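# Shelve the desk carton above its matching part-number label

## Task

Take the carton lying on the desk and set it into the row of cartons on the wall shelf, on the empty shelf label printed with that carton's part number, covering the label completely. It must stand upright, be aligned with its neighbours, and have its own label turned toward the room. None of the other cartons may be moved or rotated. The robot must not tip over or finish leaning. The carton must stay put without the robot supporting it at the end.

## Robot and tools

ROBOT. A single-arm Hello Robot Stretch 4, about 1.6 m tall. It has an omni-wheel base whose edge lies no more than 0.23 m from the base origin, a lift riding a vertical mast, an arm that telescopes straight ahead, a wrist with yaw, pitch and roll joints, and a two-finger gripper. Its four cameras ride on the robot.

FRAMES. Base frame: origin on the floor below the base centre, x ahead, y to the robot's left, z up. hand_pose is reported in this frame and marks a point between the open fingertips; with all wrist joints at zero its axes line up with the base frame. Treat the printed hand position as approximate. The odometry frame is where the base frame sat when the scene began. base_odometry integrates wheel rotation, so wheel slip is counted as motion; its heading grows to the left and spans -3.142 to 3.142.

execute_actions. Arguments: "actions", a list holding one action or nothing (empty returns state and images only), and "cameras", a list from head_camera, head_left_camera, head_right_camera, wrist_camera, "all" (omitted, null or ["all"] gives every camera; [] gives none). An action has "base", "joints" or both, plus optional "pace" and "contact_limits"; or only {"end_of_arm": "enable_torque"}, which re-powers wrist or gripper motors that shut off. Everything in one action starts at once and may finish at different times.
"base" holds exactly one relative move, measured from the base position in the latest reported state: translate_m (metres, forward positive, -2 to 2, no turning), strafe_m (metres sideways, left positive, -2 to 2), rotate_rad (radians on the spot, counter-clockwise seen from above positive, -3.2 to 3.2).
"joints" maps joint names to absolute targets (not offsets): lift_m 0 to 1.2 m; arm_m 0 to 0.55 m of extension; wrist_yaw_rad -1.134 to 4.276 (0 ahead, positive turns left, 3.14 stowed back, above 3.4 the arm may block it); wrist_pitch_rad -1.117 to 4.259 (0 level, 1.57 pointing down); wrist_roll_rad -1.117 to 4.259 (0 keeps the fingers level, positive turns clockwise viewed from behind the gripper); gripper_m -0.038 to 0.141 m, the fingertip gap (negative means the tips squeeze each other). Done tolerances: lift and arm ±0.004, yaw and roll ±0.02, pitch ±0.05, gripper ±0.004. A joint target past its range is clipped and executed with a note; an unknown key or any other bad value rejects the whole call with no motion. A joint or base left out of an action may keep pushing toward its earlier target.
"pace": "slow", "default" (if omitted), "fast", "max"; base top speeds 0.1, 0.3, 0.4, 0.6 m/s and 1, 2, 3, 4 rad/s. With lift above 0.2 at the start of the base move these are capped further, reaching 0.3 m/s and 1 rad/s at lift 1.2. Wrist speed does not change with pace.
"contact_limits": only key arm_m, 0 (gentlest) to 0.75 (firmest), default 0.5; the arm halts when it pushes harder than that.

wait: "seconds" 0 to 10; the robot keeps its last command and you get the usual state and images. zoom_image: "camera" and "region" [x0, y0, x1, y1] in pixels of that camera's latest full image, top-left is (0,0), at most 504 by 504. Image sizes (width x height): head_camera 420x560, head_left_camera and head_right_camera 420x672 fisheye, wrist_camera 616x392. finished_scene: "scene", the current scene's number; irreversible, it reports success. Answering without any tool call ends everything.

CAMERAS. head_camera sits atop the mast looking forward and down (rotate the base to look around). The two fisheyes flank it, aim steeper and show the base and arm. wrist_camera looks along the fingers, whose tips appear near the bottom.

RESULTS. "pictures" lists the cameras in image order. base_status and joint_status: "done" (for the base, wheels turned the full amount even if slipping), "off_target" (stopped short, may still push), "contact_stop_at_<key>" (met something; that part goes slack, a slack lift can sag under load, slack wheels can roll), "limit_stop_at_<name>", "time_out", "torque_fault" (wrist motor went limp until enable_torque). After these stops the old target is dropped. on_its_own describes what this call didn't command; "held at" is the held target, not the position. lidar_m: 12 distances in metres from the base origin, 30-degree sectors, first straight ahead then counter-clockwise (4th left, 7th behind, 10th right); "-" means nothing seen or closer than 0.25 m; it sees from about 0.15 m up to robot height and misses glass, thin legs and much behind. wrist_depth_mm: 7x7 grid of median depths from the top left, 100 to 2000 mm, "-" if unreadable; the robot's body shows up. turned_by_wheels vs turned_by_imu differing by over about 0.1 rad signals a bump or slip, and heading error is roughly their difference. base_tilt in degrees, forward and right positive, with a fixed offset up to about 1.5. motor_effort: percent of max, positive toward larger joint values, peak in brackets (noisy); wheel_0..2 positive turns the base right. An at-rest effort flagged out of range suggests pushing or carrying; a load in a level gripper shifts wrist pitch effort.

GRIPPING. Command gripper_m smaller than the object's width; going lower squeezes harder and pulls the object toward the wrist by up to a third of the shortfall, while opening pushes it out. Neither the reading nor "done" proves a grasp; a firm squeeze at a target of 0 or more shows as a clear gripper effort change. Fingertips jammed on a surface below: raise the lift.

CAUTIONS. If a call reports a stop, later execute_actions, wait and finished_scene calls in the same reply are skipped. Wrist pitch below -0.2 combined with roll below -0.4 or above 4 can trigger "limit_stop_at_own_body"; move away from the body to recover. To unfold at the start, send lift_m 0.4 with wrist_yaw_rad 0 together. Driving or turning with over 1 kg held and arm_m above 0.2 risks tipping, worse at fast paces; steady pushes or pulls with a high gripper or high contact limit can too. Tilt over 6 degrees gives "limit_stop_at_tilt" and slackens lift, arm and wheels. Over about 2 kg in a level gripper, or pressing the gripper into things, faults the wrist. Avoid drops, slips, slams, hard impacts and heavy pushes.

Each tool is called as name(argument=value, ...) on one line, values as JSON.

## Session

execute_actions(actions=[])

Scene clock: 0.00 s.
base_odometry: x=+0.000 y=+0.000 heading=+0.000 (m, m, rad; odometry frame)
turned_by_wheels: +0.000 (rad since the last result)
turned_by_imu: +0.000 (rad since the last result)
base_tilt: forward=-0.1 right=-0.1 (deg)
lidar_m: 1.80 1.76 1.97 1.91 1.88 2.04 1.53 1.51 2.05 1.82 1.78 2.22
base_status: not commanded
joint_positions: lift_m=+0.220 arm_m=-0.002 wrist_yaw_rad=+3.094 wrist_pitch_rad=+0.021 wrist_roll_rad=+0.003 gripper_m=+0.057
joint_status: not commanded
motor_effort: lift_m=+17 arm_m=+0 wrist_yaw_rad=+0 wrist_pitch_rad=-6 wrist_roll_rad=-1 gripper_m=-5 wheel_0=-1 wheel_1=+0 wheel_2=+0 (%)
hand_pose: x=-0.1155 y=+0.1010 z=+0.3917 quat_wxyz=(+0.024, -0.011, +0.002, +1.000) (m; base frame)
wrist_depth_mm: - 134 - - - - - / - 121 167 - - - - / 107 136 194 - - - - / 137 176 1921 - - - - / 1618 1661 1576 1921 - - - / 1160 1205 1042 1182 197 1336 1430 / 842 809 917 - 960 878 946
pictures: head_camera, head_left_camera, head_right_camera, wrist_camera
Images, in order (width x height): head_camera 420x560, head_left_camera 420x672, head_right_camera 420x672, wrist_camera 616x392.

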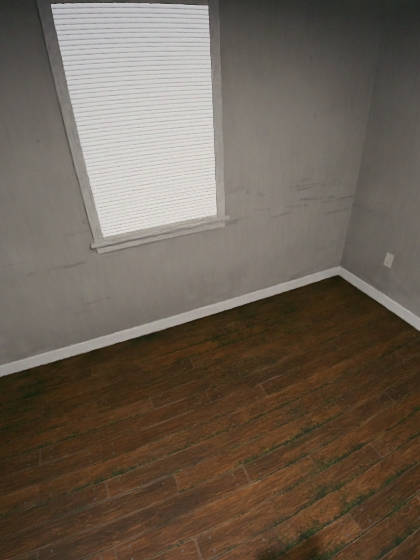

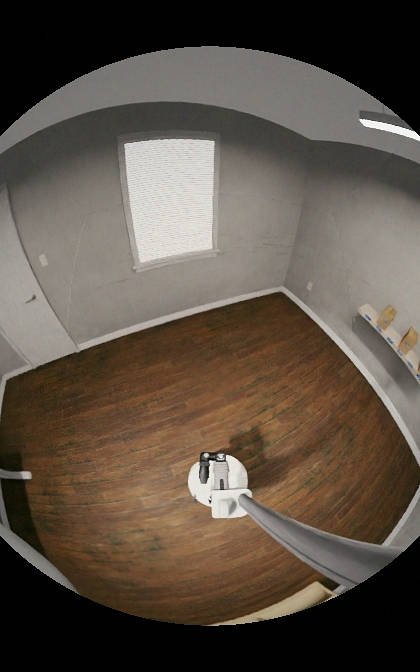

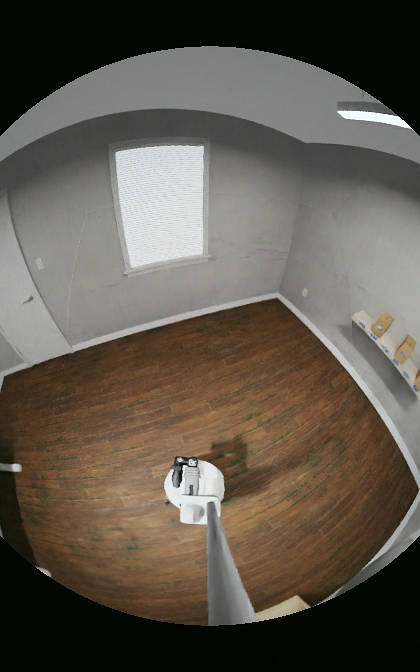

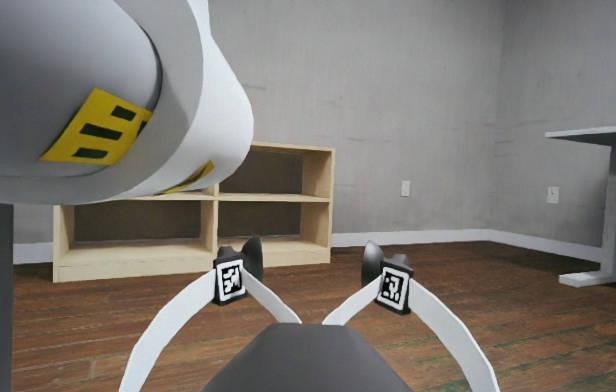

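execute_actions(actions=[{"base":{"rotate_rad":-1.3},"joints":{"lift_m":0.5,"wrist_yaw_rad":0}}])

execute_actions(actions=[{"base":{"rotate_rad":-2.8}}])

Scene clock: 4.60 s.
base_odometry: x=+0.000 y=+0.000 heading=-1.300 (m, m, rad; odometry frame)
turned_by_wheels: -1.300 (rad since the last result)
turned_by_imu: -1.333 (rad since the last result)
base_tilt: forward=+0.2 right=-0.1 (deg)
lidar_m: 1.78 1.82 1.97 1.79 1.83 2.25 1.86 1.86 1.67 1.51 1.55 2.26
base_status: done
joint_positions: lift_m=+0.500 arm_m=-0.002 wrist_yaw_rad=+0.001 wrist_pitch_rad=+0.021 wrist_roll_rad=+0.003 gripper_m=+0.057
joint_status: all done
motor_effort: lift_m=+20(22) arm_m=-1(0) wrist_yaw_rad=-2(7) wrist_pitch_rad=-5(8) wrist_roll_rad=+0(0) gripper_m=-3(2) wheel_0=+1(5) wheel_1=+1(7) wheel_2=+1(5) (%)
hand_pose: x=+0.4570 y=-0.0873 z=+0.6719 quat_wxyz=(+1.000, +0.002, +0.011, +0.000) (m; base frame)
wrist_depth_mm: 1661 1708 1756 1808 1863 1983 - / 1708 1756 1808 1863 1863 1983 - / 1708 1756 1808 1863 1983 1983 - / 1708 1708 1863 1863 1921 - - / 1708 1808 1863 1921 1921 - - / 1756 1808 1618 1863 197 - - / 1366 1308 1464 - 1499 1397 1576
pictures: head_camera, head_left_camera, head_right_camera, wrist_camera
Images, in order (width x height): head_camera 420x560, head_left_camera 420x672, head_right_camera 420x672, wrist_camera 616x392.

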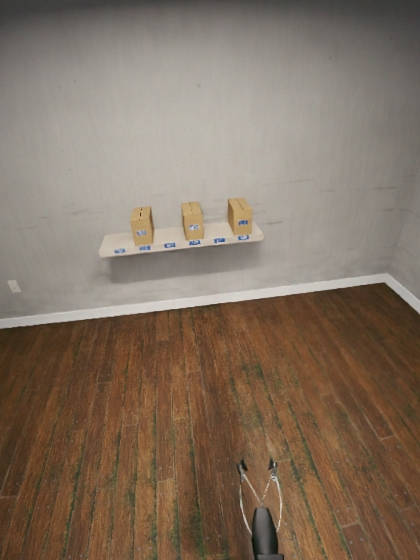

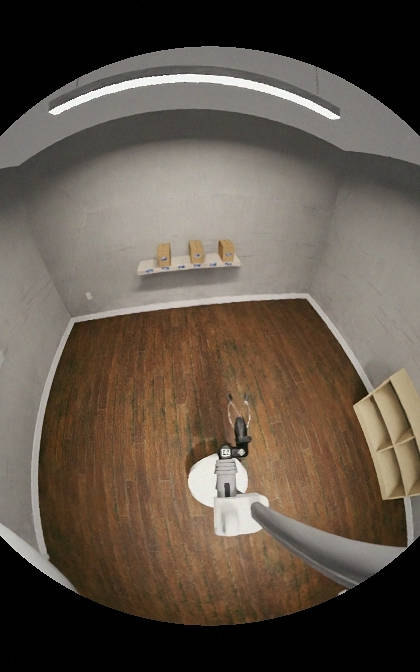

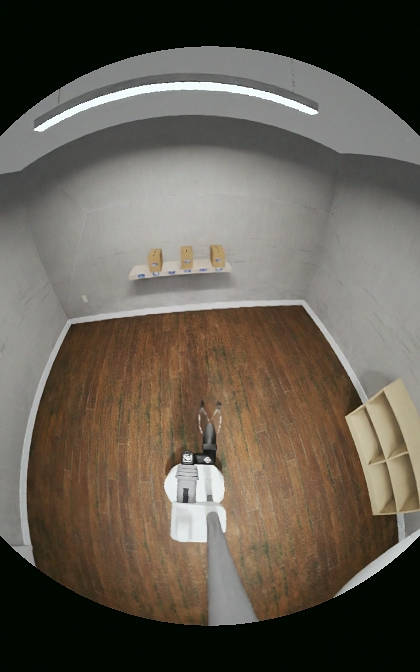

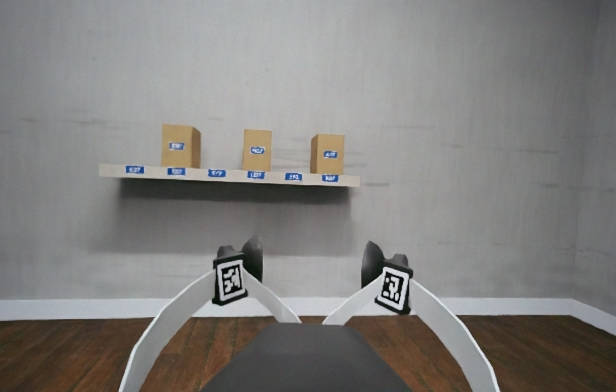

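Scene clock: 7.27 s.
base_odometry: x=+0.000 y=+0.000 heading=+2.183 (m, m, rad; odometry frame)
turned_by_wheels: -2.800 (rad since the last result)
turned_by_imu: -2.875 (rad since the last result)
base_tilt: forward=+0.0 right=-0.2 (deg)
lidar_m: 1.84 2.07 1.54 1.51 2.16 1.85 1.82 2.24 1.76 1.74 1.99 1.85
base_status: done
joint_positions: lift_m=+0.500 arm_m=-0.002 wrist_yaw_rad=+0.000 wrist_pitch_rad=+0.021 wrist_roll_rad=+0.003 gripper_m=+0.057
joint_status: not commanded
motor_effort: lift_m=+18(20) arm_m=+0(0) wrist_yaw_rad=-1(2) wrist_pitch_rad=-7(7) wrist_roll_rad=+0(0) gripper_m=-3(2) wheel_0=-1(5) wheel_1=-1(6) wheel_2=-1(6) (%)
hand_pose: x=+0.4569 y=-0.0874 z=+0.6720 quat_wxyz=(+1.000, +0.002, +0.011, +0.000) (m; base frame)
wrist_depth_mm: - - - - - - - / - - - - - - - / - - - - - - - / - - - - - - - / - - - - - - - / 1863 1863 1618 1921 197 - - / 1336 1308 1499 - 1537 1366 1499
pictures: head_camera, head_left_camera, head_right_camera, wrist_camera
Images, in order (width x height): head_camera 420x560, head_left_camera 420x672, head_right_camera 420x672, wrist_camera 616x392.

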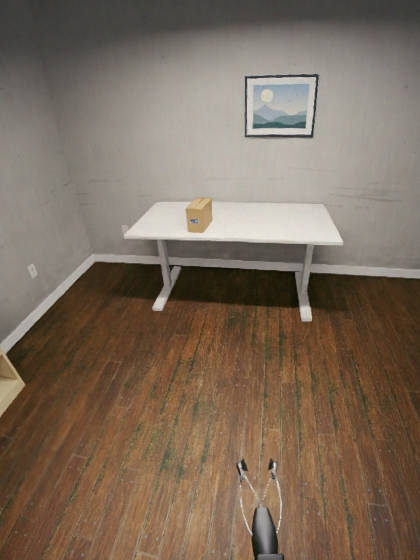

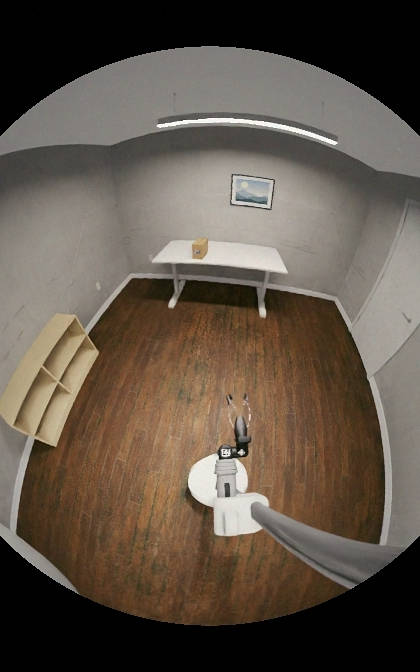

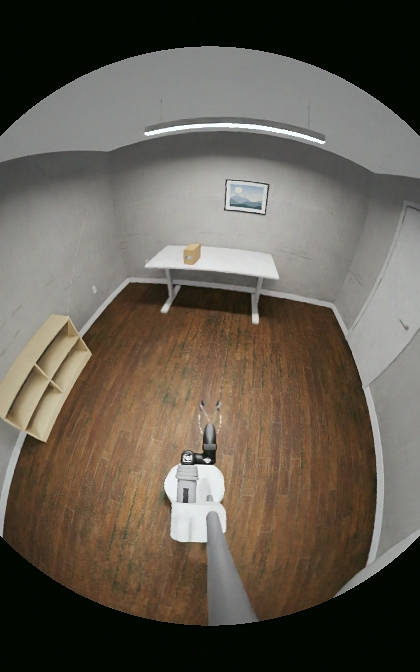

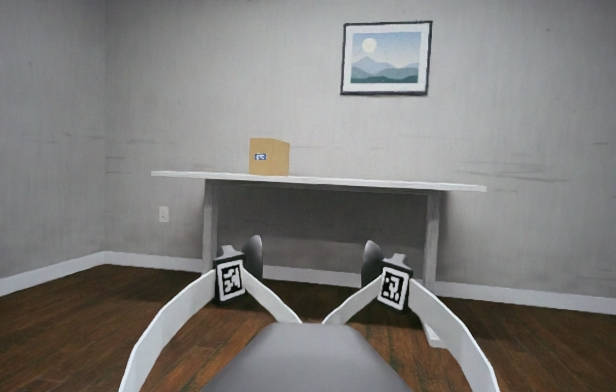

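execute_actions(actions=[{"base":{"translate_m":0.9},"joints":{"lift_m":0.68,"gripper_m":0.141},"pace":"fast"}])

execute_actions(actions=[{"base":{"strafe_m":0.4},"pace":"fast"}])

Scene clock: 13.53 s.
base_odometry: x=-0.517 y=+0.736 heading=+2.183 (m, m, rad; odometry frame)
turned_by_wheels: +0.000 (rad since the last result)
turned_by_imu: +0.003 (rad since the last result)
base_tilt: forward=-0.1 right=+0.0 (deg)
lidar_m: 0.95 1.06 1.77 1.36 1.54 3.00 2.98 2.33 1.99 1.92 2.14 0.98
base_status: done
joint_positions: lift_m=+0.680 arm_m=-0.002 wrist_yaw_rad=+0.000 wrist_pitch_rad=+0.021 wrist_roll_rad=+0.003 gripper_m=+0.141
joint_status: all done
motor_effort: lift_m=+19(21) arm_m=+0(0) wrist_yaw_rad=+0(0) wrist_pitch_rad=-7(7) wrist_roll_rad=+0(1) gripper_m=+0(3) wheel_0=+0(6) wheel_1=+1(4) wheel_2=-1(12) (%)
hand_pose: x=+0.4569 y=-0.0874 z=+0.8519 quat_wxyz=(+1.000, +0.002, +0.011, +0.000) (m; base frame)
wrist_depth_mm: 1756 1661 1576 1499 1464 1397 1366 / 1808 1708 1576 1499 1464 1430 1366 / 1756 1661 1618 1576 1499 1430 1366 / 1756 1756 878 1576 1537 1430 1366 / 1808 960 854 931 946 1008 1281 / 1808 1205 1661 162 1499 691 991 / 1708 1537 1661 - 1499 1464 1397
pictures: head_camera, head_left_camera, head_right_camera, wrist_camera
Images, in order (width x height): head_camera 420x560, head_left_camera 420x672, head_right_camera 420x672, wrist_camera 616x392.

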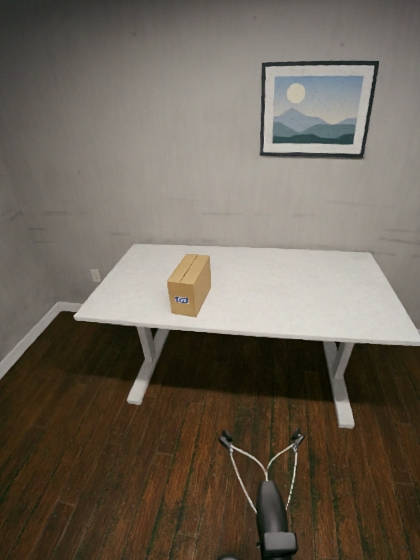

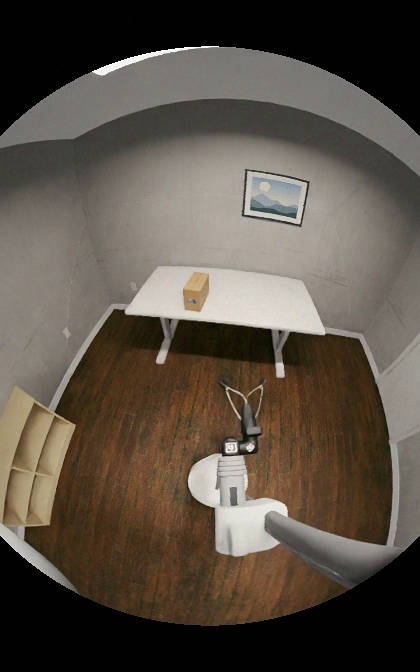

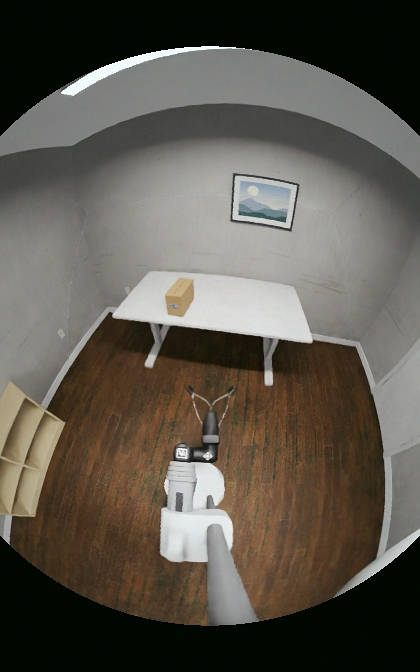

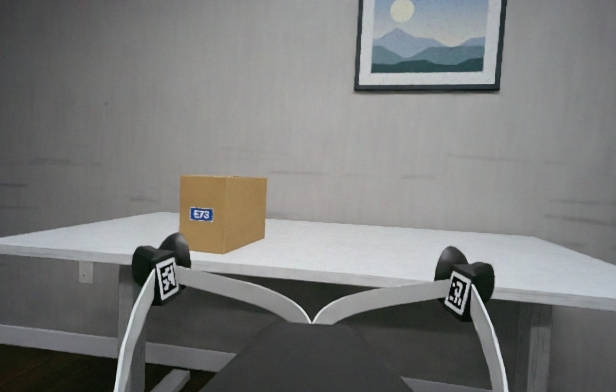

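Scene clock: 15.80 s.
base_odometry: x=-0.845 y=+0.507 heading=+2.183 (m, m, rad; odometry frame)
turned_by_wheels: +0.000 (rad since the last result)
turned_by_imu: +0.003 (rad since the last result)
base_tilt: forward=+0.1 right=-0.1 (deg)
lidar_m: 0.98 1.67 0.97 0.97 1.13 2.43 2.89 2.90 2.36 2.32 1.27 1.03
base_status: done
joint_positions: lift_m=+0.680 arm_m=-0.002 wrist_yaw_rad=+0.000 wrist_pitch_rad=+0.021 wrist_roll_rad=+0.003 gripper_m=+0.141
joint_status: not commanded
motor_effort: lift_m=+19(19) arm_m=+0(1) wrist_yaw_rad=+0(0) wrist_pitch_rad=-6(7) wrist_roll_rad=+1(0) gripper_m=-1(0) wheel_0=-1(11) wheel_1=-1(10) wheel_2=-1(1) (%)
hand_pose: x=+0.4569 y=-0.0874 z=+0.8519 quat_wxyz=(+1.000, +0.002, +0.011, +0.000) (m; base frame)
wrist_depth_mm: 1576 1756 1708 1576 1537 1464 1366 / 1618 1756 1661 1618 1576 1430 1397 / 1576 1808 1661 1618 1537 1537 1464 / 1661 1808 1708 1618 1537 1499 1430 / 1661 1808 991 1042 842 1025 1078 / 1661 1808 1708 162 1576 732 1464 / 1618 1708 1756 - 1537 1537 1464
pictures: head_camera, head_left_camera, head_right_camera, wrist_camera
Images, in order (width x height): head_camera 420x560, head_left_camera 420x672, head_right_camera 420x672, wrist_camera 616x392.

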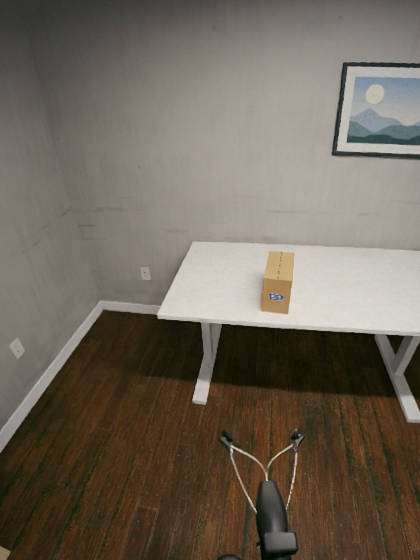

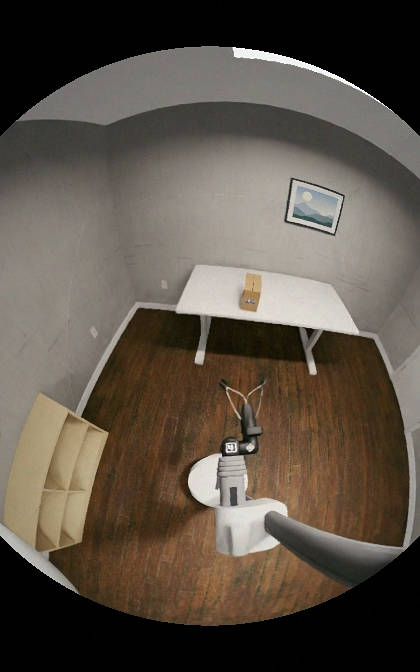

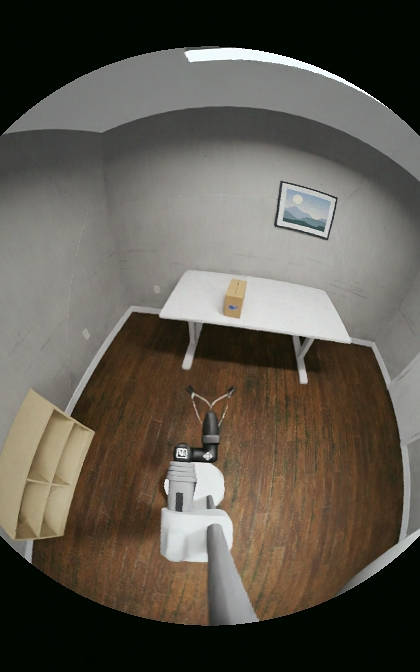

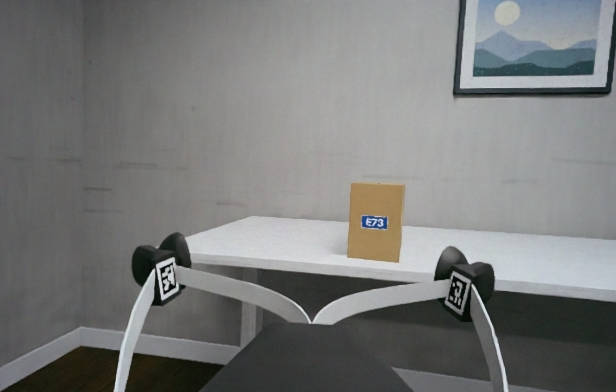

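execute_actions(actions=[{"base":{"rotate_rad":-0.295}}], cameras=[])

execute_actions(actions=[{"base":{"strafe_m":0.18},"joints":{"arm_m":0.15}}], cameras=[])

execute_actions(actions=[{"base":{"translate_m":0.3}}], cameras=["head_camera","wrist_camera"])

Scene clock: 23.13 s.
base_odometry: x=-0.845 y=+0.507 heading=+1.888 (m, m, rad; odometry frame)
turned_by_wheels: -0.295 (rad since the last result)
turned_by_imu: -0.302 (rad since the last result)
base_tilt: forward=+0.2 right=+0.0 (deg)
lidar_m: 0.99 1.00 1.48 0.95 0.99 1.29 2.88 2.66 2.55 2.33 2.33 1.10
base_status: done
joint_positions: lift_m=+0.680 arm_m=-0.002 wrist_yaw_rad=+0.000 wrist_pitch_rad=+0.021 wrist_roll_rad=+0.003 gripper_m=+0.141
joint_status: not commanded
motor_effort: lift_m=+19(19) arm_m=+0(0) wrist_yaw_rad=+0(1) wrist_pitch_rad=-6(7) wrist_roll_rad=-1(2) gripper_m=+0(0) wheel_0=+0(5) wheel_1=-1(5) wheel_2=-1(6) (%)
hand_pose: x=+0.4569 y=-0.0874 z=+0.8519 quat_wxyz=(+1.000, +0.002, +0.011, +0.000) (m; base frame)
wrist_depth_mm: 1430 1499 1537 1576 1618 1756 1708 / 1464 1537 1537 1537 1661 1708 1808 / 1499 1576 1576 1618 1661 1708 1708 / 1499 1537 1464 1661 1708 1756 1808 / 931 831 878 1060 1138 1042 1808 / 1576 1118 1618 163 1661 1336 1808 / 1576 1576 1576 - 1708 1661 1808
pictures: none
No camera images: the call's "cameras" was empty. Leave "cameras" out to get every camera's image.

Scene clock: 25.00 s.
base_odometry: x=-1.016 y=+0.451 heading=+1.887 (m, m, rad; odometry frame)
turned_by_wheels: +0.000 (rad since the last result)
turned_by_imu: +0.001 (rad since the last result)
base_tilt: forward=+0.1 right=-0.1 (deg)
lidar_m: 0.98 0.99 1.24 0.80 0.82 1.05 2.92 2.69 2.68 2.50 2.47 1.09
base_status: done
joint_positions: lift_m=+0.680 arm_m=+0.149 wrist_yaw_rad=+0.000 wrist_pitch_rad=+0.021 wrist_roll_rad=+0.003 gripper_m=+0.141
joint_status: all done
motor_effort: lift_m=+19(19) arm_m=+9(8) wrist_yaw_rad=-2(1) wrist_pitch_rad=-6(6) wrist_roll_rad=+0(1) gripper_m=-1(1) wheel_0=+0(9) wheel_1=-2(8) wheel_2=-1(2) (%)
hand_pose: x=+0.6079 y=-0.0874 z=+0.8519 quat_wxyz=(+1.000, +0.002, +0.011, +0.000) (m; base frame)
wrist_depth_mm: 1366 1336 1366 1430 1464 1499 1537 / 1336 1366 1397 1464 1464 1537 1576 / 1366 1366 1430 1430 1499 1537 1618 / 1366 1397 1430 732 1537 1537 1618 / 1366 723 866 723 946 1008 1078 / 1366 976 1464 162 1537 707 1138 / 1397 1430 1464 - 1576 1576 1618
pictures: none
No camera images: the call's "cameras" was empty. Leave "cameras" out to get every camera's image.

Scene clock: 27.47 s.
base_odometry: x=-1.109 y=+0.736 heading=+1.887 (m, m, rad; odometry frame)
turned_by_wheels: +0.000 (rad since the last result)
turned_by_imu: +0.001 (rad since the last result)
base_tilt: forward=+0.0 right=-0.1 (deg)
lidar_m: 0.67 0.69 1.32 1.21 0.86 1.11 3.22 3.02 2.69 2.43 1.17 0.75
base_status: done
joint_positions: lift_m=+0.680 arm_m=+0.149 wrist_yaw_rad=+0.000 wrist_pitch_rad=+0.021 wrist_roll_rad=+0.003 gripper_m=+0.141
joint_status: not commanded
motor_effort: lift_m=+19(19) arm_m=+8(8) wrist_yaw_rad=-1(1) wrist_pitch_rad=-7(7) wrist_roll_rad=-1(1) gripper_m=+0(0) wheel_0=+1(4) wheel_1=+0(5) wheel_2=+0(8) (%)
hand_pose: x=+0.6080 y=-0.0874 z=+0.8519 quat_wxyz=(+1.000, +0.002, +0.011, +0.000) (m; base frame)
wrist_depth_mm: 1060 1060 1118 1138 1138 1205 1255 / 1060 1078 1118 1138 1160 1205 1229 / 1078 1098 1118 1138 1160 1229 1255 / 1078 1098 1138 415 1182 1281 1255 / 931 723 842 418 946 1025 1078 / 488 462 445 163 466 473 585 / 355 359 384 - 404 389 402
pictures: head_camera, wrist_camera
Images, in order (width x height): head_camera 420x560, wrist_camera 616x392.

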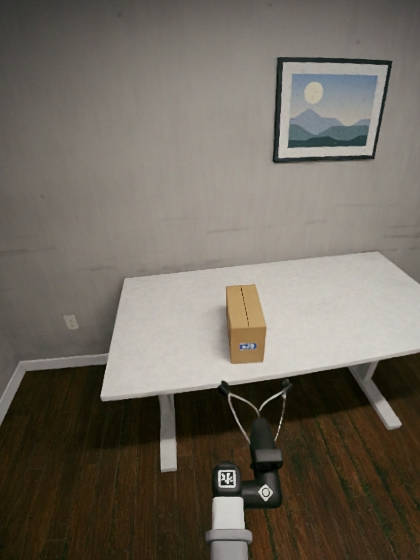

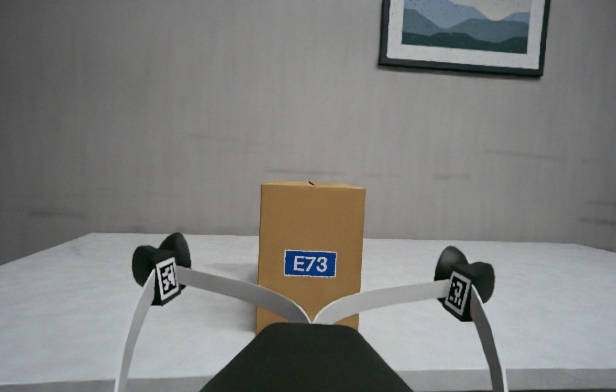

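execute_actions(actions=[{"joints":{"arm_m":0.33,"lift_m":0.65}}], cameras=["head_camera","wrist_camera"])

Scene clock: 33.13 s.
base_odometry: x=-1.109 y=+0.736 heading=+1.887 (m, m, rad; odometry frame)
turned_by_wheels: +0.000 (rad since the last result)
turned_by_imu: +0.002 (rad since the last result)
base_tilt: forward=+0.1 right=-0.2 (deg)
lidar_m: 0.69 0.69 1.30 1.21 0.83 1.12 3.18 3.03 2.72 2.42 1.20 0.73
base_status: not commanded
joint_positions: lift_m=+0.650 arm_m=+0.329 wrist_yaw_rad=+0.000 wrist_pitch_rad=+0.021 wrist_roll_rad=+0.003 gripper_m=+0.141
joint_status: all done
motor_effort: lift_m=+16(20) arm_m=+8(8) wrist_yaw_rad=+0(0) wrist_pitch_rad=-6(6) wrist_roll_rad=+0(1) gripper_m=+1(0) wheel_0=+1(1) wheel_1=+0(1) wheel_2=-1(0) (%)
hand_pose: x=+0.7879 y=-0.0874 z=+0.8222 quat_wxyz=(+1.000, +0.002, +0.011, +0.000) (m; base frame)
wrist_depth_mm: 891 917 931 960 976 1008 1025 / 904 931 946 976 991 1008 1060 / 904 931 946 976 991 1025 1078 / 917 917 960 236 237 1060 1078 / 668 609 236 238 238 866 904 / 415 389 239 162 240 402 492 / 301 303 289 - 306 314 342
pictures: head_camera, wrist_camera
Images, in order (width x height): head_camera 420x560, wrist_camera 616x392.

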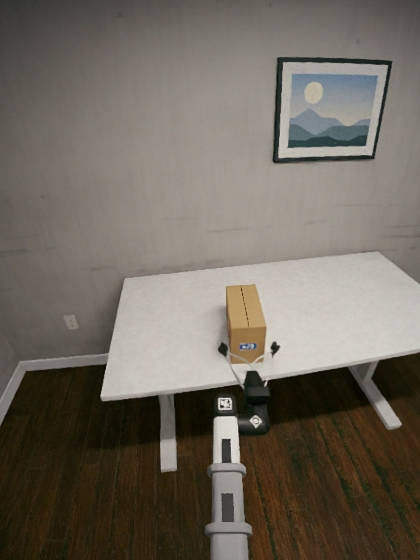

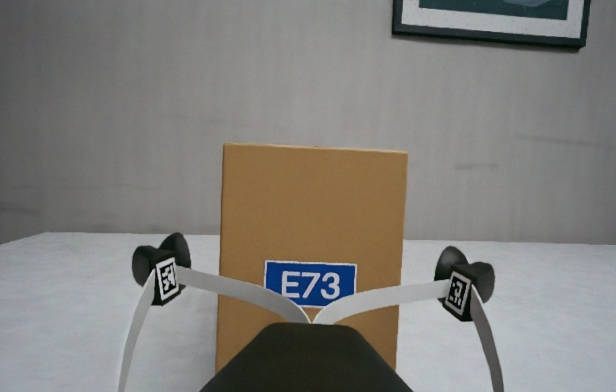

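execute_actions(actions=[{"joints":{"arm_m":0.395},"pace":"slow"}], cameras=["head_camera","wrist_camera"])

Scene clock: 38.80 s.
base_odometry: x=-1.109 y=+0.736 heading=+1.887 (m, m, rad; odometry frame)
turned_by_wheels: +0.000 (rad since the last result)
turned_by_imu: +0.002 (rad since the last result)
base_tilt: forward=+0.0 right=-0.1 (deg)
lidar_m: 0.69 0.68 1.35 1.22 0.86 1.07 3.19 3.05 2.71 2.43 1.19 0.75
base_status: not commanded
joint_positions: lift_m=+0.650 arm_m=+0.394 wrist_yaw_rad=+0.000 wrist_pitch_rad=+0.021 wrist_roll_rad=+0.003 gripper_m=+0.141
joint_status: all done
motor_effort: lift_m=+16(16) arm_m=+8(10) wrist_yaw_rad=-1(1) wrist_pitch_rad=-6(6) wrist_roll_rad=-1(0) gripper_m=-1(0) wheel_0=+1(1) wheel_1=+1(0) wheel_2=+0(0) (%)
hand_pose: x=+0.8529 y=-0.0874 z=+0.8222 quat_wxyz=(+1.000, +0.002, +0.011, +0.000) (m; base frame)
wrist_depth_mm: 842 854 878 891 931 917 976 / 854 866 878 904 917 960 991 / 842 866 891 185 917 960 1008 / 854 891 187 186 186 991 1008 / 668 615 188 188 188 842 917 / 410 389 190 161 189 399 492 / 300 303 234 - 191 315 338
pictures: head_camera, wrist_camera
Images, in order (width x height): head_camera 420x560, wrist_camera 616x392.

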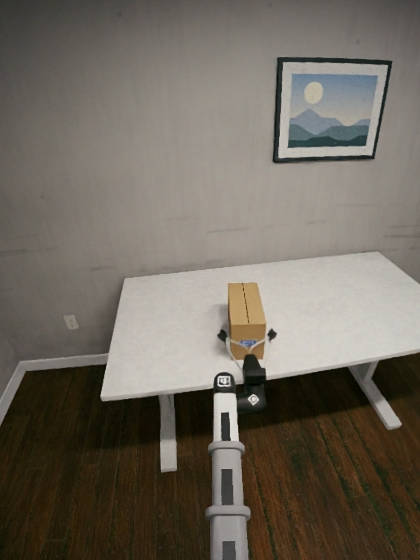

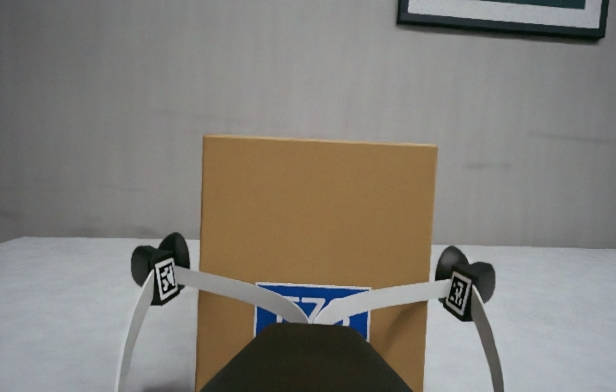

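execute_actions(actions=[{"joints":{"gripper_m":0.02}}], cameras=["wrist_camera"])

execute_actions(actions=[{"joints":{"lift_m":0.69},"pace":"slow"}], cameras=["head_camera","wrist_camera"])

Scene clock: 43.53 s.
base_odometry: x=-1.109 y=+0.736 heading=+1.887 (m, m, rad; odometry frame)
turned_by_wheels: +0.000 (rad since the last result)
turned_by_imu: +0.002 (rad since the last result)
base_tilt: forward=+0.1 right=-0.2 (deg)
lidar_m: 0.67 0.71 1.33 1.20 0.84 1.11 3.20 3.02 2.71 2.43 1.18 0.76
base_status: not commanded
joint_positions: lift_m=+0.650 arm_m=+0.394 wrist_yaw_rad=+0.000 wrist_pitch_rad=+0.021 wrist_roll_rad=+0.003 gripper_m=+0.021
joint_status: all done
motor_effort: lift_m=+16(16) arm_m=+8(8) wrist_yaw_rad=-2(1) wrist_pitch_rad=-7(6) wrist_roll_rad=-1(2) gripper_m=-27(24) wheel_0=+1(1) wheel_1=+0(0) wheel_2=-1(1) (%)
hand_pose: x=+0.8529 y=-0.0874 z=+0.8222 quat_wxyz=(+1.000, +0.002, +0.011, +0.000) (m; base frame)
wrist_depth_mm: 831 854 878 904 931 931 960 / 854 866 878 904 931 960 976 / 854 866 162 161 160 976 991 / 854 891 163 162 161 976 1008 / 668 691 164 163 163 842 917 / 379 169 165 164 164 168 496 / 298 301 167 - 166 329 315
pictures: wrist_camera
Images, in order (width x height): wrist_camera 616x392.

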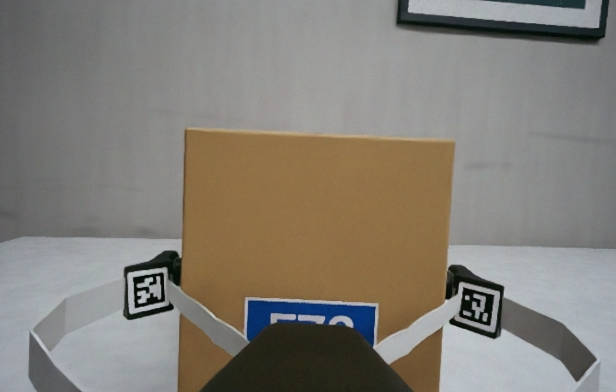

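Scene clock: 44.70 s.
base_odometry: x=-1.109 y=+0.736 heading=+1.887 (m, m, rad; odometry frame)
turned_by_wheels: +0.000 (rad since the last result)
turned_by_imu: +0.001 (rad since the last result)
base_tilt: forward=-0.1 right=-0.2 (deg)
lidar_m: 0.68 0.70 1.32 1.19 0.87 1.09 3.21 3.04 2.69 2.41 1.17 0.77
base_status: not commanded
joint_positions: lift_m=+0.690 arm_m=+0.394 wrist_yaw_rad=+0.000 wrist_pitch_rad=+0.023 wrist_roll_rad=+0.003 gripper_m=+0.021
joint_status: all done
motor_effort: lift_m=+20(21) arm_m=+8(8) wrist_yaw_rad=-1(0) wrist_pitch_rad=-11(11) wrist_roll_rad=+0(1) gripper_m=-26(26) wheel_0=+1(1) wheel_1=+0(1) wheel_2=+0(0) (%)
hand_pose: x=+0.8529 y=-0.0874 z=+0.8613 quat_wxyz=(+1.000, +0.002, +0.012, +0.000) (m; base frame)
wrist_depth_mm: 831 842 866 904 904 931 960 / 842 842 891 891 931 960 991 / 842 866 164 163 163 976 991 / 854 866 164 163 163 976 1025 / 854 878 164 164 164 976 1008 / 469 169 165 164 164 168 609 / 368 375 166 - 165 407 389
pictures: head_camera, wrist_camera
Images, in order (width x height): head_camera 420x560, wrist_camera 616x392.

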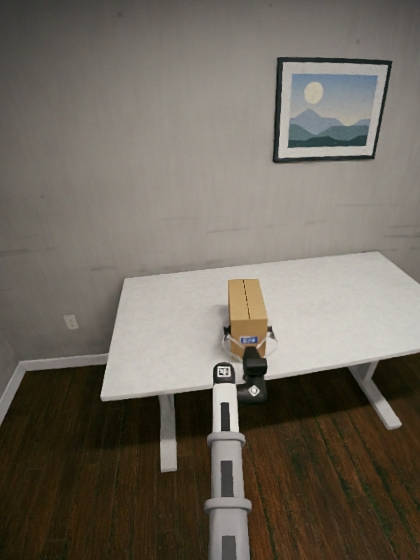

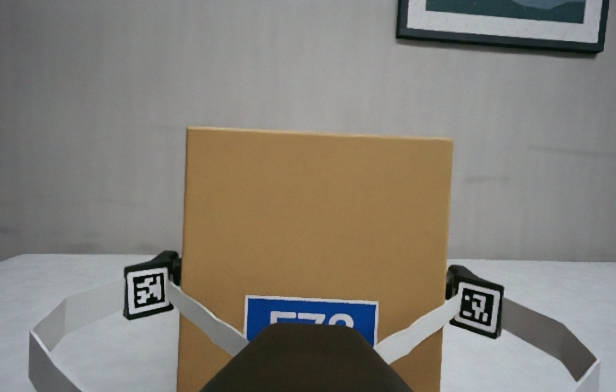

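execute_actions(actions=[{"base":{"translate_m":-0.3},"joints":{"arm_m":0.0}}], cameras=[])

execute_actions(actions=[{"base":{"rotate_rad":-2.9},"pace":"slow"}], cameras=["head_camera"])

execute_actions(actions=[{"base":{"translate_m":1.4},"pace":"fast"}], cameras=["head_camera","wrist_camera"])

Scene clock: 50.90 s.
base_odometry: x=-1.016 y=+0.450 heading=+1.887 (m, m, rad; odometry frame)
turned_by_wheels: +0.000 (rad since the last result)
turned_by_imu: +0.002 (rad since the last result)
base_tilt: forward=+0.0 right=-0.2 (deg)
lidar_m: 0.39 1.01 1.31 0.78 0.80 1.05 2.90 2.73 2.71 2.51 2.50 0.39
base_status: done
joint_positions: lift_m=+0.690 arm_m=+0.001 wrist_yaw_rad=+0.000 wrist_pitch_rad=+0.023 wrist_roll_rad=+0.003 gripper_m=+0.021
joint_status: all done
motor_effort: lift_m=+20(20) arm_m=-8(9) wrist_yaw_rad=-1(2) wrist_pitch_rad=-12(12) wrist_roll_rad=-2(0) gripper_m=-26(26) wheel_0=-1(5) wheel_1=+0(3) wheel_2=-2(9) (%)
hand_pose: x=+0.4607 y=-0.0875 z=+0.8613 quat_wxyz=(+1.000, +0.002, +0.012, +0.000) (m; base frame)
wrist_depth_mm: 1464 1464 1499 1537 1618 1661 1708 / 1430 1499 1499 1576 1618 1661 1756 / 1464 1537 163 163 163 1708 1708 / 1499 1537 163 163 163 1708 1756 / 1499 854 164 164 163 1042 1118 / 1499 170 165 165 164 168 1808 / 1499 1537 166 - 165 1756 1756
pictures: none
No camera images: the call's "cameras" was empty. Leave "cameras" out to get every camera's image.

Scene clock: 55.10 s.
base_odometry: x=-1.016 y=+0.450 heading=-1.013 (m, m, rad; odometry frame)
turned_by_wheels: -2.900 (rad since the last result)
turned_by_imu: -2.977 (rad since the last result)
base_tilt: forward=+0.1 right=+0.0 (deg)
lidar_m: 0.37 2.84 2.57 2.52 1.35 1.04 1.01 1.56 1.19 0.78 0.87 0.40
base_status: done
joint_positions: lift_m=+0.690 arm_m=+0.001 wrist_yaw_rad=+0.000 wrist_pitch_rad=+0.023 wrist_roll_rad=+0.003 gripper_m=+0.021
joint_status: not commanded
motor_effort: lift_m=+20(20) arm_m=-8(8) wrist_yaw_rad=+0(1) wrist_pitch_rad=-12(12) wrist_roll_rad=-1(1) gripper_m=-26(26) wheel_0=+1(3) wheel_1=+1(5) wheel_2=+1(5) (%)
hand_pose: x=+0.4607 y=-0.0875 z=+0.8613 quat_wxyz=(+1.000, +0.002, +0.012, +0.000) (m; base frame)
wrist_depth_mm: - - - - - - 1983 / - - - - - - 1921 / - - 163 163 163 - 1863 / - - 164 163 163 - 1863 / - - 164 164 163 - 1863 / - 169 165 164 164 167 1708 / 1708 1708 167 - 165 1808 1661
pictures: head_camera
Images, in order (width x height): head_camera 420x560.

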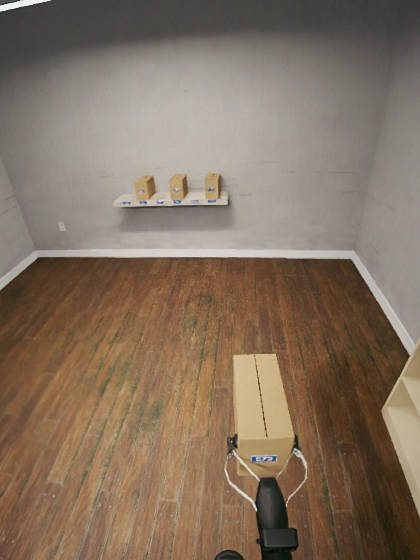

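Scene clock: 59.93 s.
base_odometry: x=-0.274 y=-0.737 heading=-1.013 (m, m, rad; odometry frame)
turned_by_wheels: +0.000 (rad since the last result)
turned_by_imu: +0.003 (rad since the last result)
base_tilt: forward=+0.0 right=-0.2 (deg)
lidar_m: 0.37 1.33 2.39 2.41 2.60 2.50 3.25 1.21 0.95 1.28 1.41 0.40
base_status: done
joint_positions: lift_m=+0.690 arm_m=+0.001 wrist_yaw_rad=+0.000 wrist_pitch_rad=+0.023 wrist_roll_rad=+0.003 gripper_m=+0.021
joint_status: not commanded
motor_effort: lift_m=+20(20) arm_m=-8(8) wrist_yaw_rad=+0(0) wrist_pitch_rad=-13(12) wrist_roll_rad=-1(0) gripper_m=-25(26) wheel_0=+0(6) wheel_1=+0(4) wheel_2=+0(11) (%)
hand_pose: x=+0.4607 y=-0.0875 z=+0.8613 quat_wxyz=(+1.000, +0.002, +0.012, +0.000) (m; base frame)
wrist_depth_mm: 1366 1308 1255 1255 1229 1205 1160 / 1397 1336 1308 1255 1229 1205 1182 / 1397 1366 163 163 163 1205 1205 / 1138 1229 163 163 163 1205 1182 / 1430 1098 164 164 164 1205 1182 / 1430 170 165 164 164 168 1205 / 1430 1397 166 - 165 1255 1229
pictures: head_camera, wrist_camera
Images, in order (width x height): head_camera 420x560, wrist_camera 616x392.

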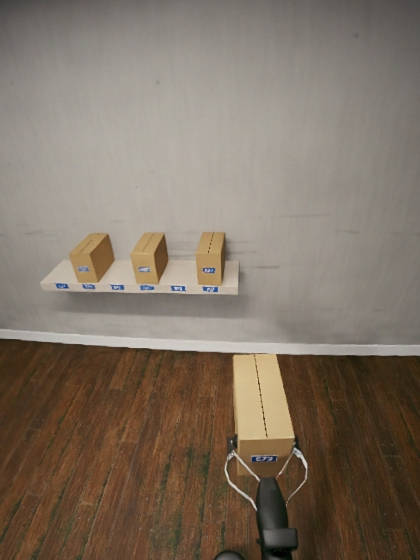

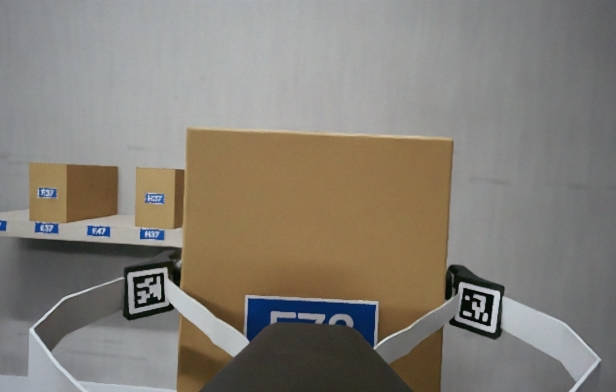

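zoom_image(camera="head_camera", region=[30,220,250,310])

Region (30, 220, 250, 310) of head_camera's 420x560 image, scaled by 2.291, with more detail than that image has; it fills the top 206 rows of this view, and the rest is white.

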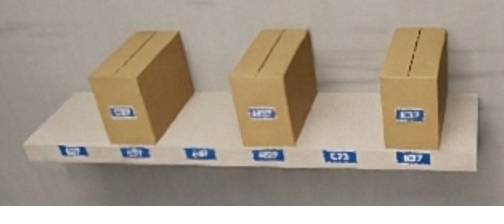

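execute_actions(actions=[{"base":{"rotate_rad":-0.09},"joints":{"lift_m":0.76},"pace":"slow"}], cameras=[])

execute_actions(actions=[{"base":{"strafe_m":0.4}}], cameras=[])

execute_actions(actions=[{"base":{"translate_m":0.4}}])

Scene clock: 70.57 s.
base_odometry: x=-0.274 y=-0.737 heading=-1.102 (m, m, rad; odometry frame)
turned_by_wheels: -0.090 (rad since the last result)
turned_by_imu: -0.090 (rad since the last result)
base_tilt: forward=+0.0 right=-0.2 (deg)
lidar_m: 0.38 1.29 2.13 2.37 2.51 2.54 3.25 1.31 0.97 1.21 1.35 0.38
base_status: done
joint_positions: lift_m=+0.760 arm_m=+0.001 wrist_yaw_rad=+0.000 wrist_pitch_rad=+0.023 wrist_roll_rad=+0.003 gripper_m=+0.021
joint_status: all done
motor_effort: lift_m=+21(21) arm_m=-8(8) wrist_yaw_rad=+0(1) wrist_pitch_rad=-12(12) wrist_roll_rad=+2(2) gripper_m=-27(26) wheel_0=+1(4) wheel_1=+1(3) wheel_2=+1(5) (%)
hand_pose: x=+0.4607 y=-0.0875 z=+0.9313 quat_wxyz=(+1.000, +0.002, +0.012, +0.000) (m; base frame)
wrist_depth_mm: 1281 1229 1281 1229 1229 1255 1255 / 1255 1281 1308 1281 1255 1255 1281 / 1281 1281 163 163 162 1255 1281 / 1255 1229 163 163 162 1281 1281 / 1078 1042 165 164 164 1308 1308 / 1308 169 165 164 164 168 1308 / 1336 1336 166 - 165 1308 1308
pictures: none
No camera images: the call's "cameras" was empty. Leave "cameras" out to get every camera's image.

Scene clock: 73.23 s.
base_odometry: x=+0.083 y=-0.556 heading=-1.102 (m, m, rad; odometry frame)
turned_by_wheels: +0.000 (rad since the last result)
turned_by_imu: +0.003 (rad since the last result)
base_tilt: forward=+0.0 right=-0.1 (deg)
lidar_m: 0.38 1.29 2.07 1.98 2.09 2.83 3.25 1.93 1.35 1.36 1.78 0.39
base_status: done
joint_positions: lift_m=+0.760 arm_m=+0.001 wrist_yaw_rad=+0.000 wrist_pitch_rad=+0.023 wrist_roll_rad=+0.003 gripper_m=+0.021
joint_status: not commanded
motor_effort: lift_m=+20(20) arm_m=-7(7) wrist_yaw_rad=-1(0) wrist_pitch_rad=-12(12) wrist_roll_rad=-2(0) gripper_m=-25(27) wheel_0=+0(7) wheel_1=+0(7) wheel_2=+1(2) (%)
hand_pose: x=+0.4607 y=-0.0875 z=+0.9313 quat_wxyz=(+1.000, +0.002, +0.012, +0.000) (m; base frame)
wrist_depth_mm: 1255 1281 1281 1255 1229 1255 1255 / 1281 1281 1281 1281 1255 1281 1255 / 1281 1281 163 163 163 1281 1281 / 1308 1308 163 163 163 1336 1255 / 1308 1060 165 164 163 1308 1308 / 1308 169 165 165 164 167 1308 / 1308 1336 166 - 165 1308 1336
pictures: none
No camera images: the call's "cameras" was empty. Leave "cameras" out to get every camera's image.

Scene clock: 76.07 s.
base_odometry: x=+0.263 y=-0.913 heading=-1.102 (m, m, rad; odometry frame)
turned_by_wheels: +0.000 (rad since the last result)
turned_by_imu: +0.001 (rad since the last result)
base_tilt: forward=-0.1 right=-0.2 (deg)
lidar_m: 0.36 0.89 1.56 1.99 2.07 2.85 3.71 1.95 1.52 1.68 1.59 0.38
base_status: done
joint_positions: lift_m=+0.760 arm_m=+0.001 wrist_yaw_rad=+0.000 wrist_pitch_rad=+0.023 wrist_roll_rad=+0.003 gripper_m=+0.021
joint_status: not commanded
motor_effort: lift_m=+20(20) arm_m=-7(7) wrist_yaw_rad=+0(0) wrist_pitch_rad=-12(11) wrist_roll_rad=+0(1) gripper_m=-25(26) wheel_0=+0(3) wheel_1=+0(5) wheel_2=+1(9) (%)
hand_pose: x=+0.4607 y=-0.0875 z=+0.9313 quat_wxyz=(+1.000, +0.002, +0.012, +0.000) (m; base frame)
wrist_depth_mm: 878 878 878 866 866 866 866 / 878 878 891 878 866 866 866 / 904 891 163 163 162 878 878 / 878 891 164 163 163 878 891 / 654 831 165 164 163 891 904 / 654 170 165 165 164 168 904 / 917 931 166 - 165 904 904
pictures: head_camera, head_left_camera, head_right_camera, wrist_camera
Images, in order (width x height): head_camera 420x560, head_left_camera 420x672, head_right_camera 420x672, wrist_camera 616x392.

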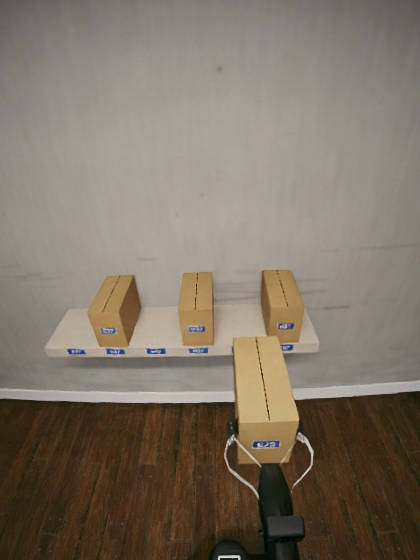

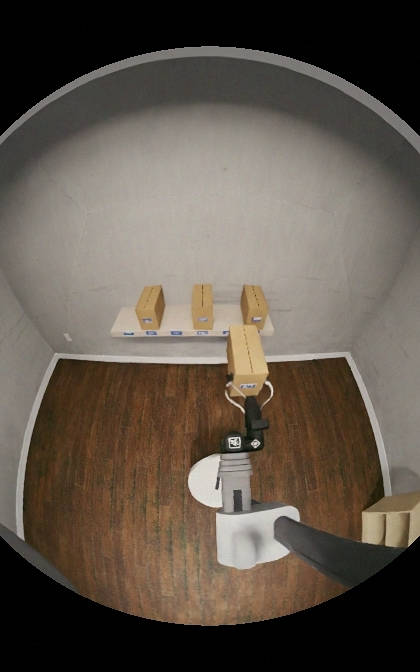

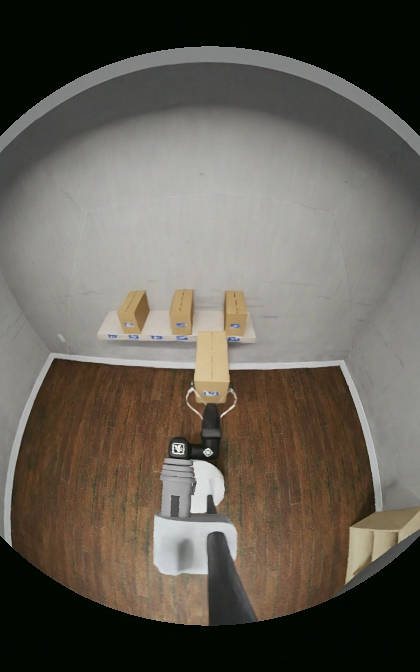

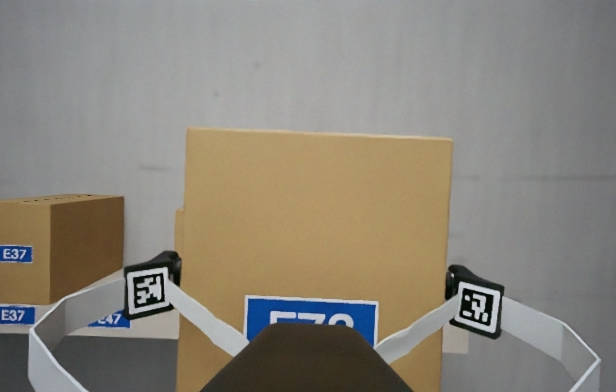

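zoom_image(camera="head_camera", region=[40,320,240,370])

execute_actions(actions=[{"base":{"strafe_m":0.01},"joints":{"arm_m":0.25}}])

Region (40, 320, 240, 370) of head_camera's 420x560 image, scaled by 2.520, with more detail than that image has; it fills the top 126 rows of this view, and the rest is white.

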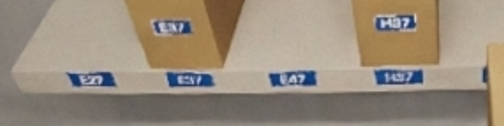

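Scene clock: 81.30 s.
base_odometry: x=+0.272 y=-0.909 heading=-1.102 (m, m, rad; odometry frame)
turned_by_wheels: +0.000 (rad since the last result)
turned_by_imu: +0.002 (rad since the last result)
base_tilt: forward=+0.0 right=+0.0 (deg)
lidar_m: 0.63 0.84 1.57 2.00 2.05 2.84 3.23 1.97 1.52 1.71 1.59 0.89
base_status: done
joint_positions: lift_m=+0.760 arm_m=+0.249 wrist_yaw_rad=+0.000 wrist_pitch_rad=+0.023 wrist_roll_rad=+0.003 gripper_m=+0.021
joint_status: all done
motor_effort: lift_m=+20(20) arm_m=+8(5) wrist_yaw_rad=+0(0) wrist_pitch_rad=-12(12) wrist_roll_rad=+0(1) gripper_m=-27(26) wheel_0=+0(6) wheel_1=+0(8) wheel_2=+0(1) (%)
hand_pose: x=+0.7079 y=-0.0874 z=+0.9314 quat_wxyz=(+1.000, +0.002, +0.012, +0.000) (m; base frame)
wrist_depth_mm: 640 627 627 627 621 627 627 / 640 634 634 627 627 634 621 / 647 640 163 163 162 634 640 / 647 654 164 163 163 640 640 / 621 397 164 164 163 392 640 / 549 170 165 165 164 167 654 / 466 404 166 - 165 397 661
pictures: head_camera, head_left_camera, head_right_camera, wrist_camera
Images, in order (width x height): head_camera 420x560, head_left_camera 420x672, head_right_camera 420x672, wrist_camera 616x392.

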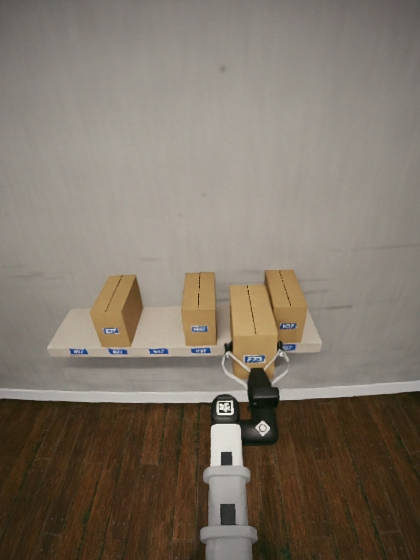

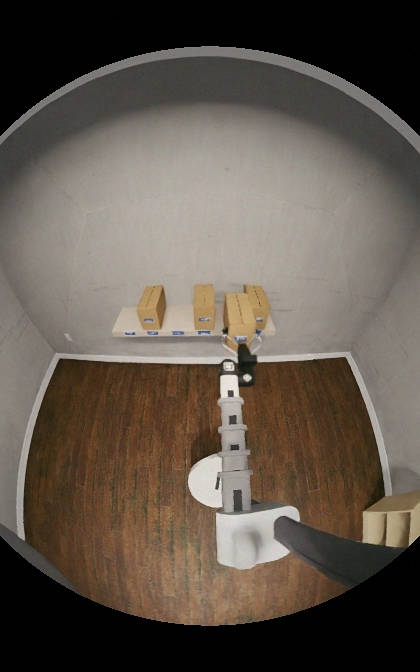

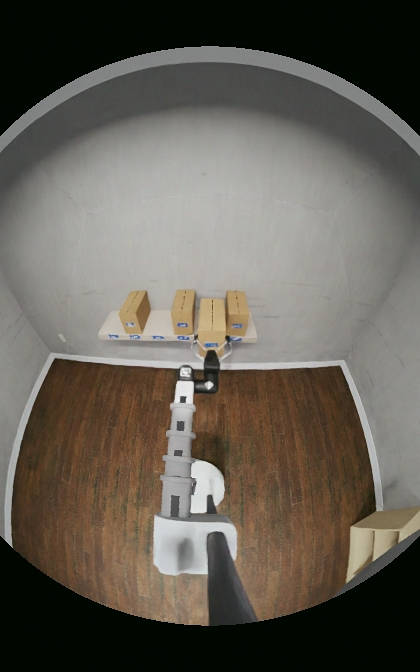

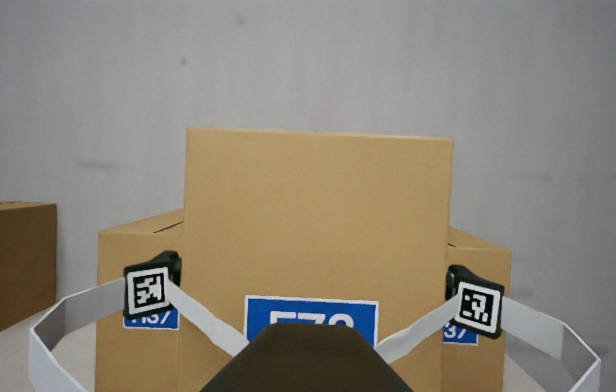

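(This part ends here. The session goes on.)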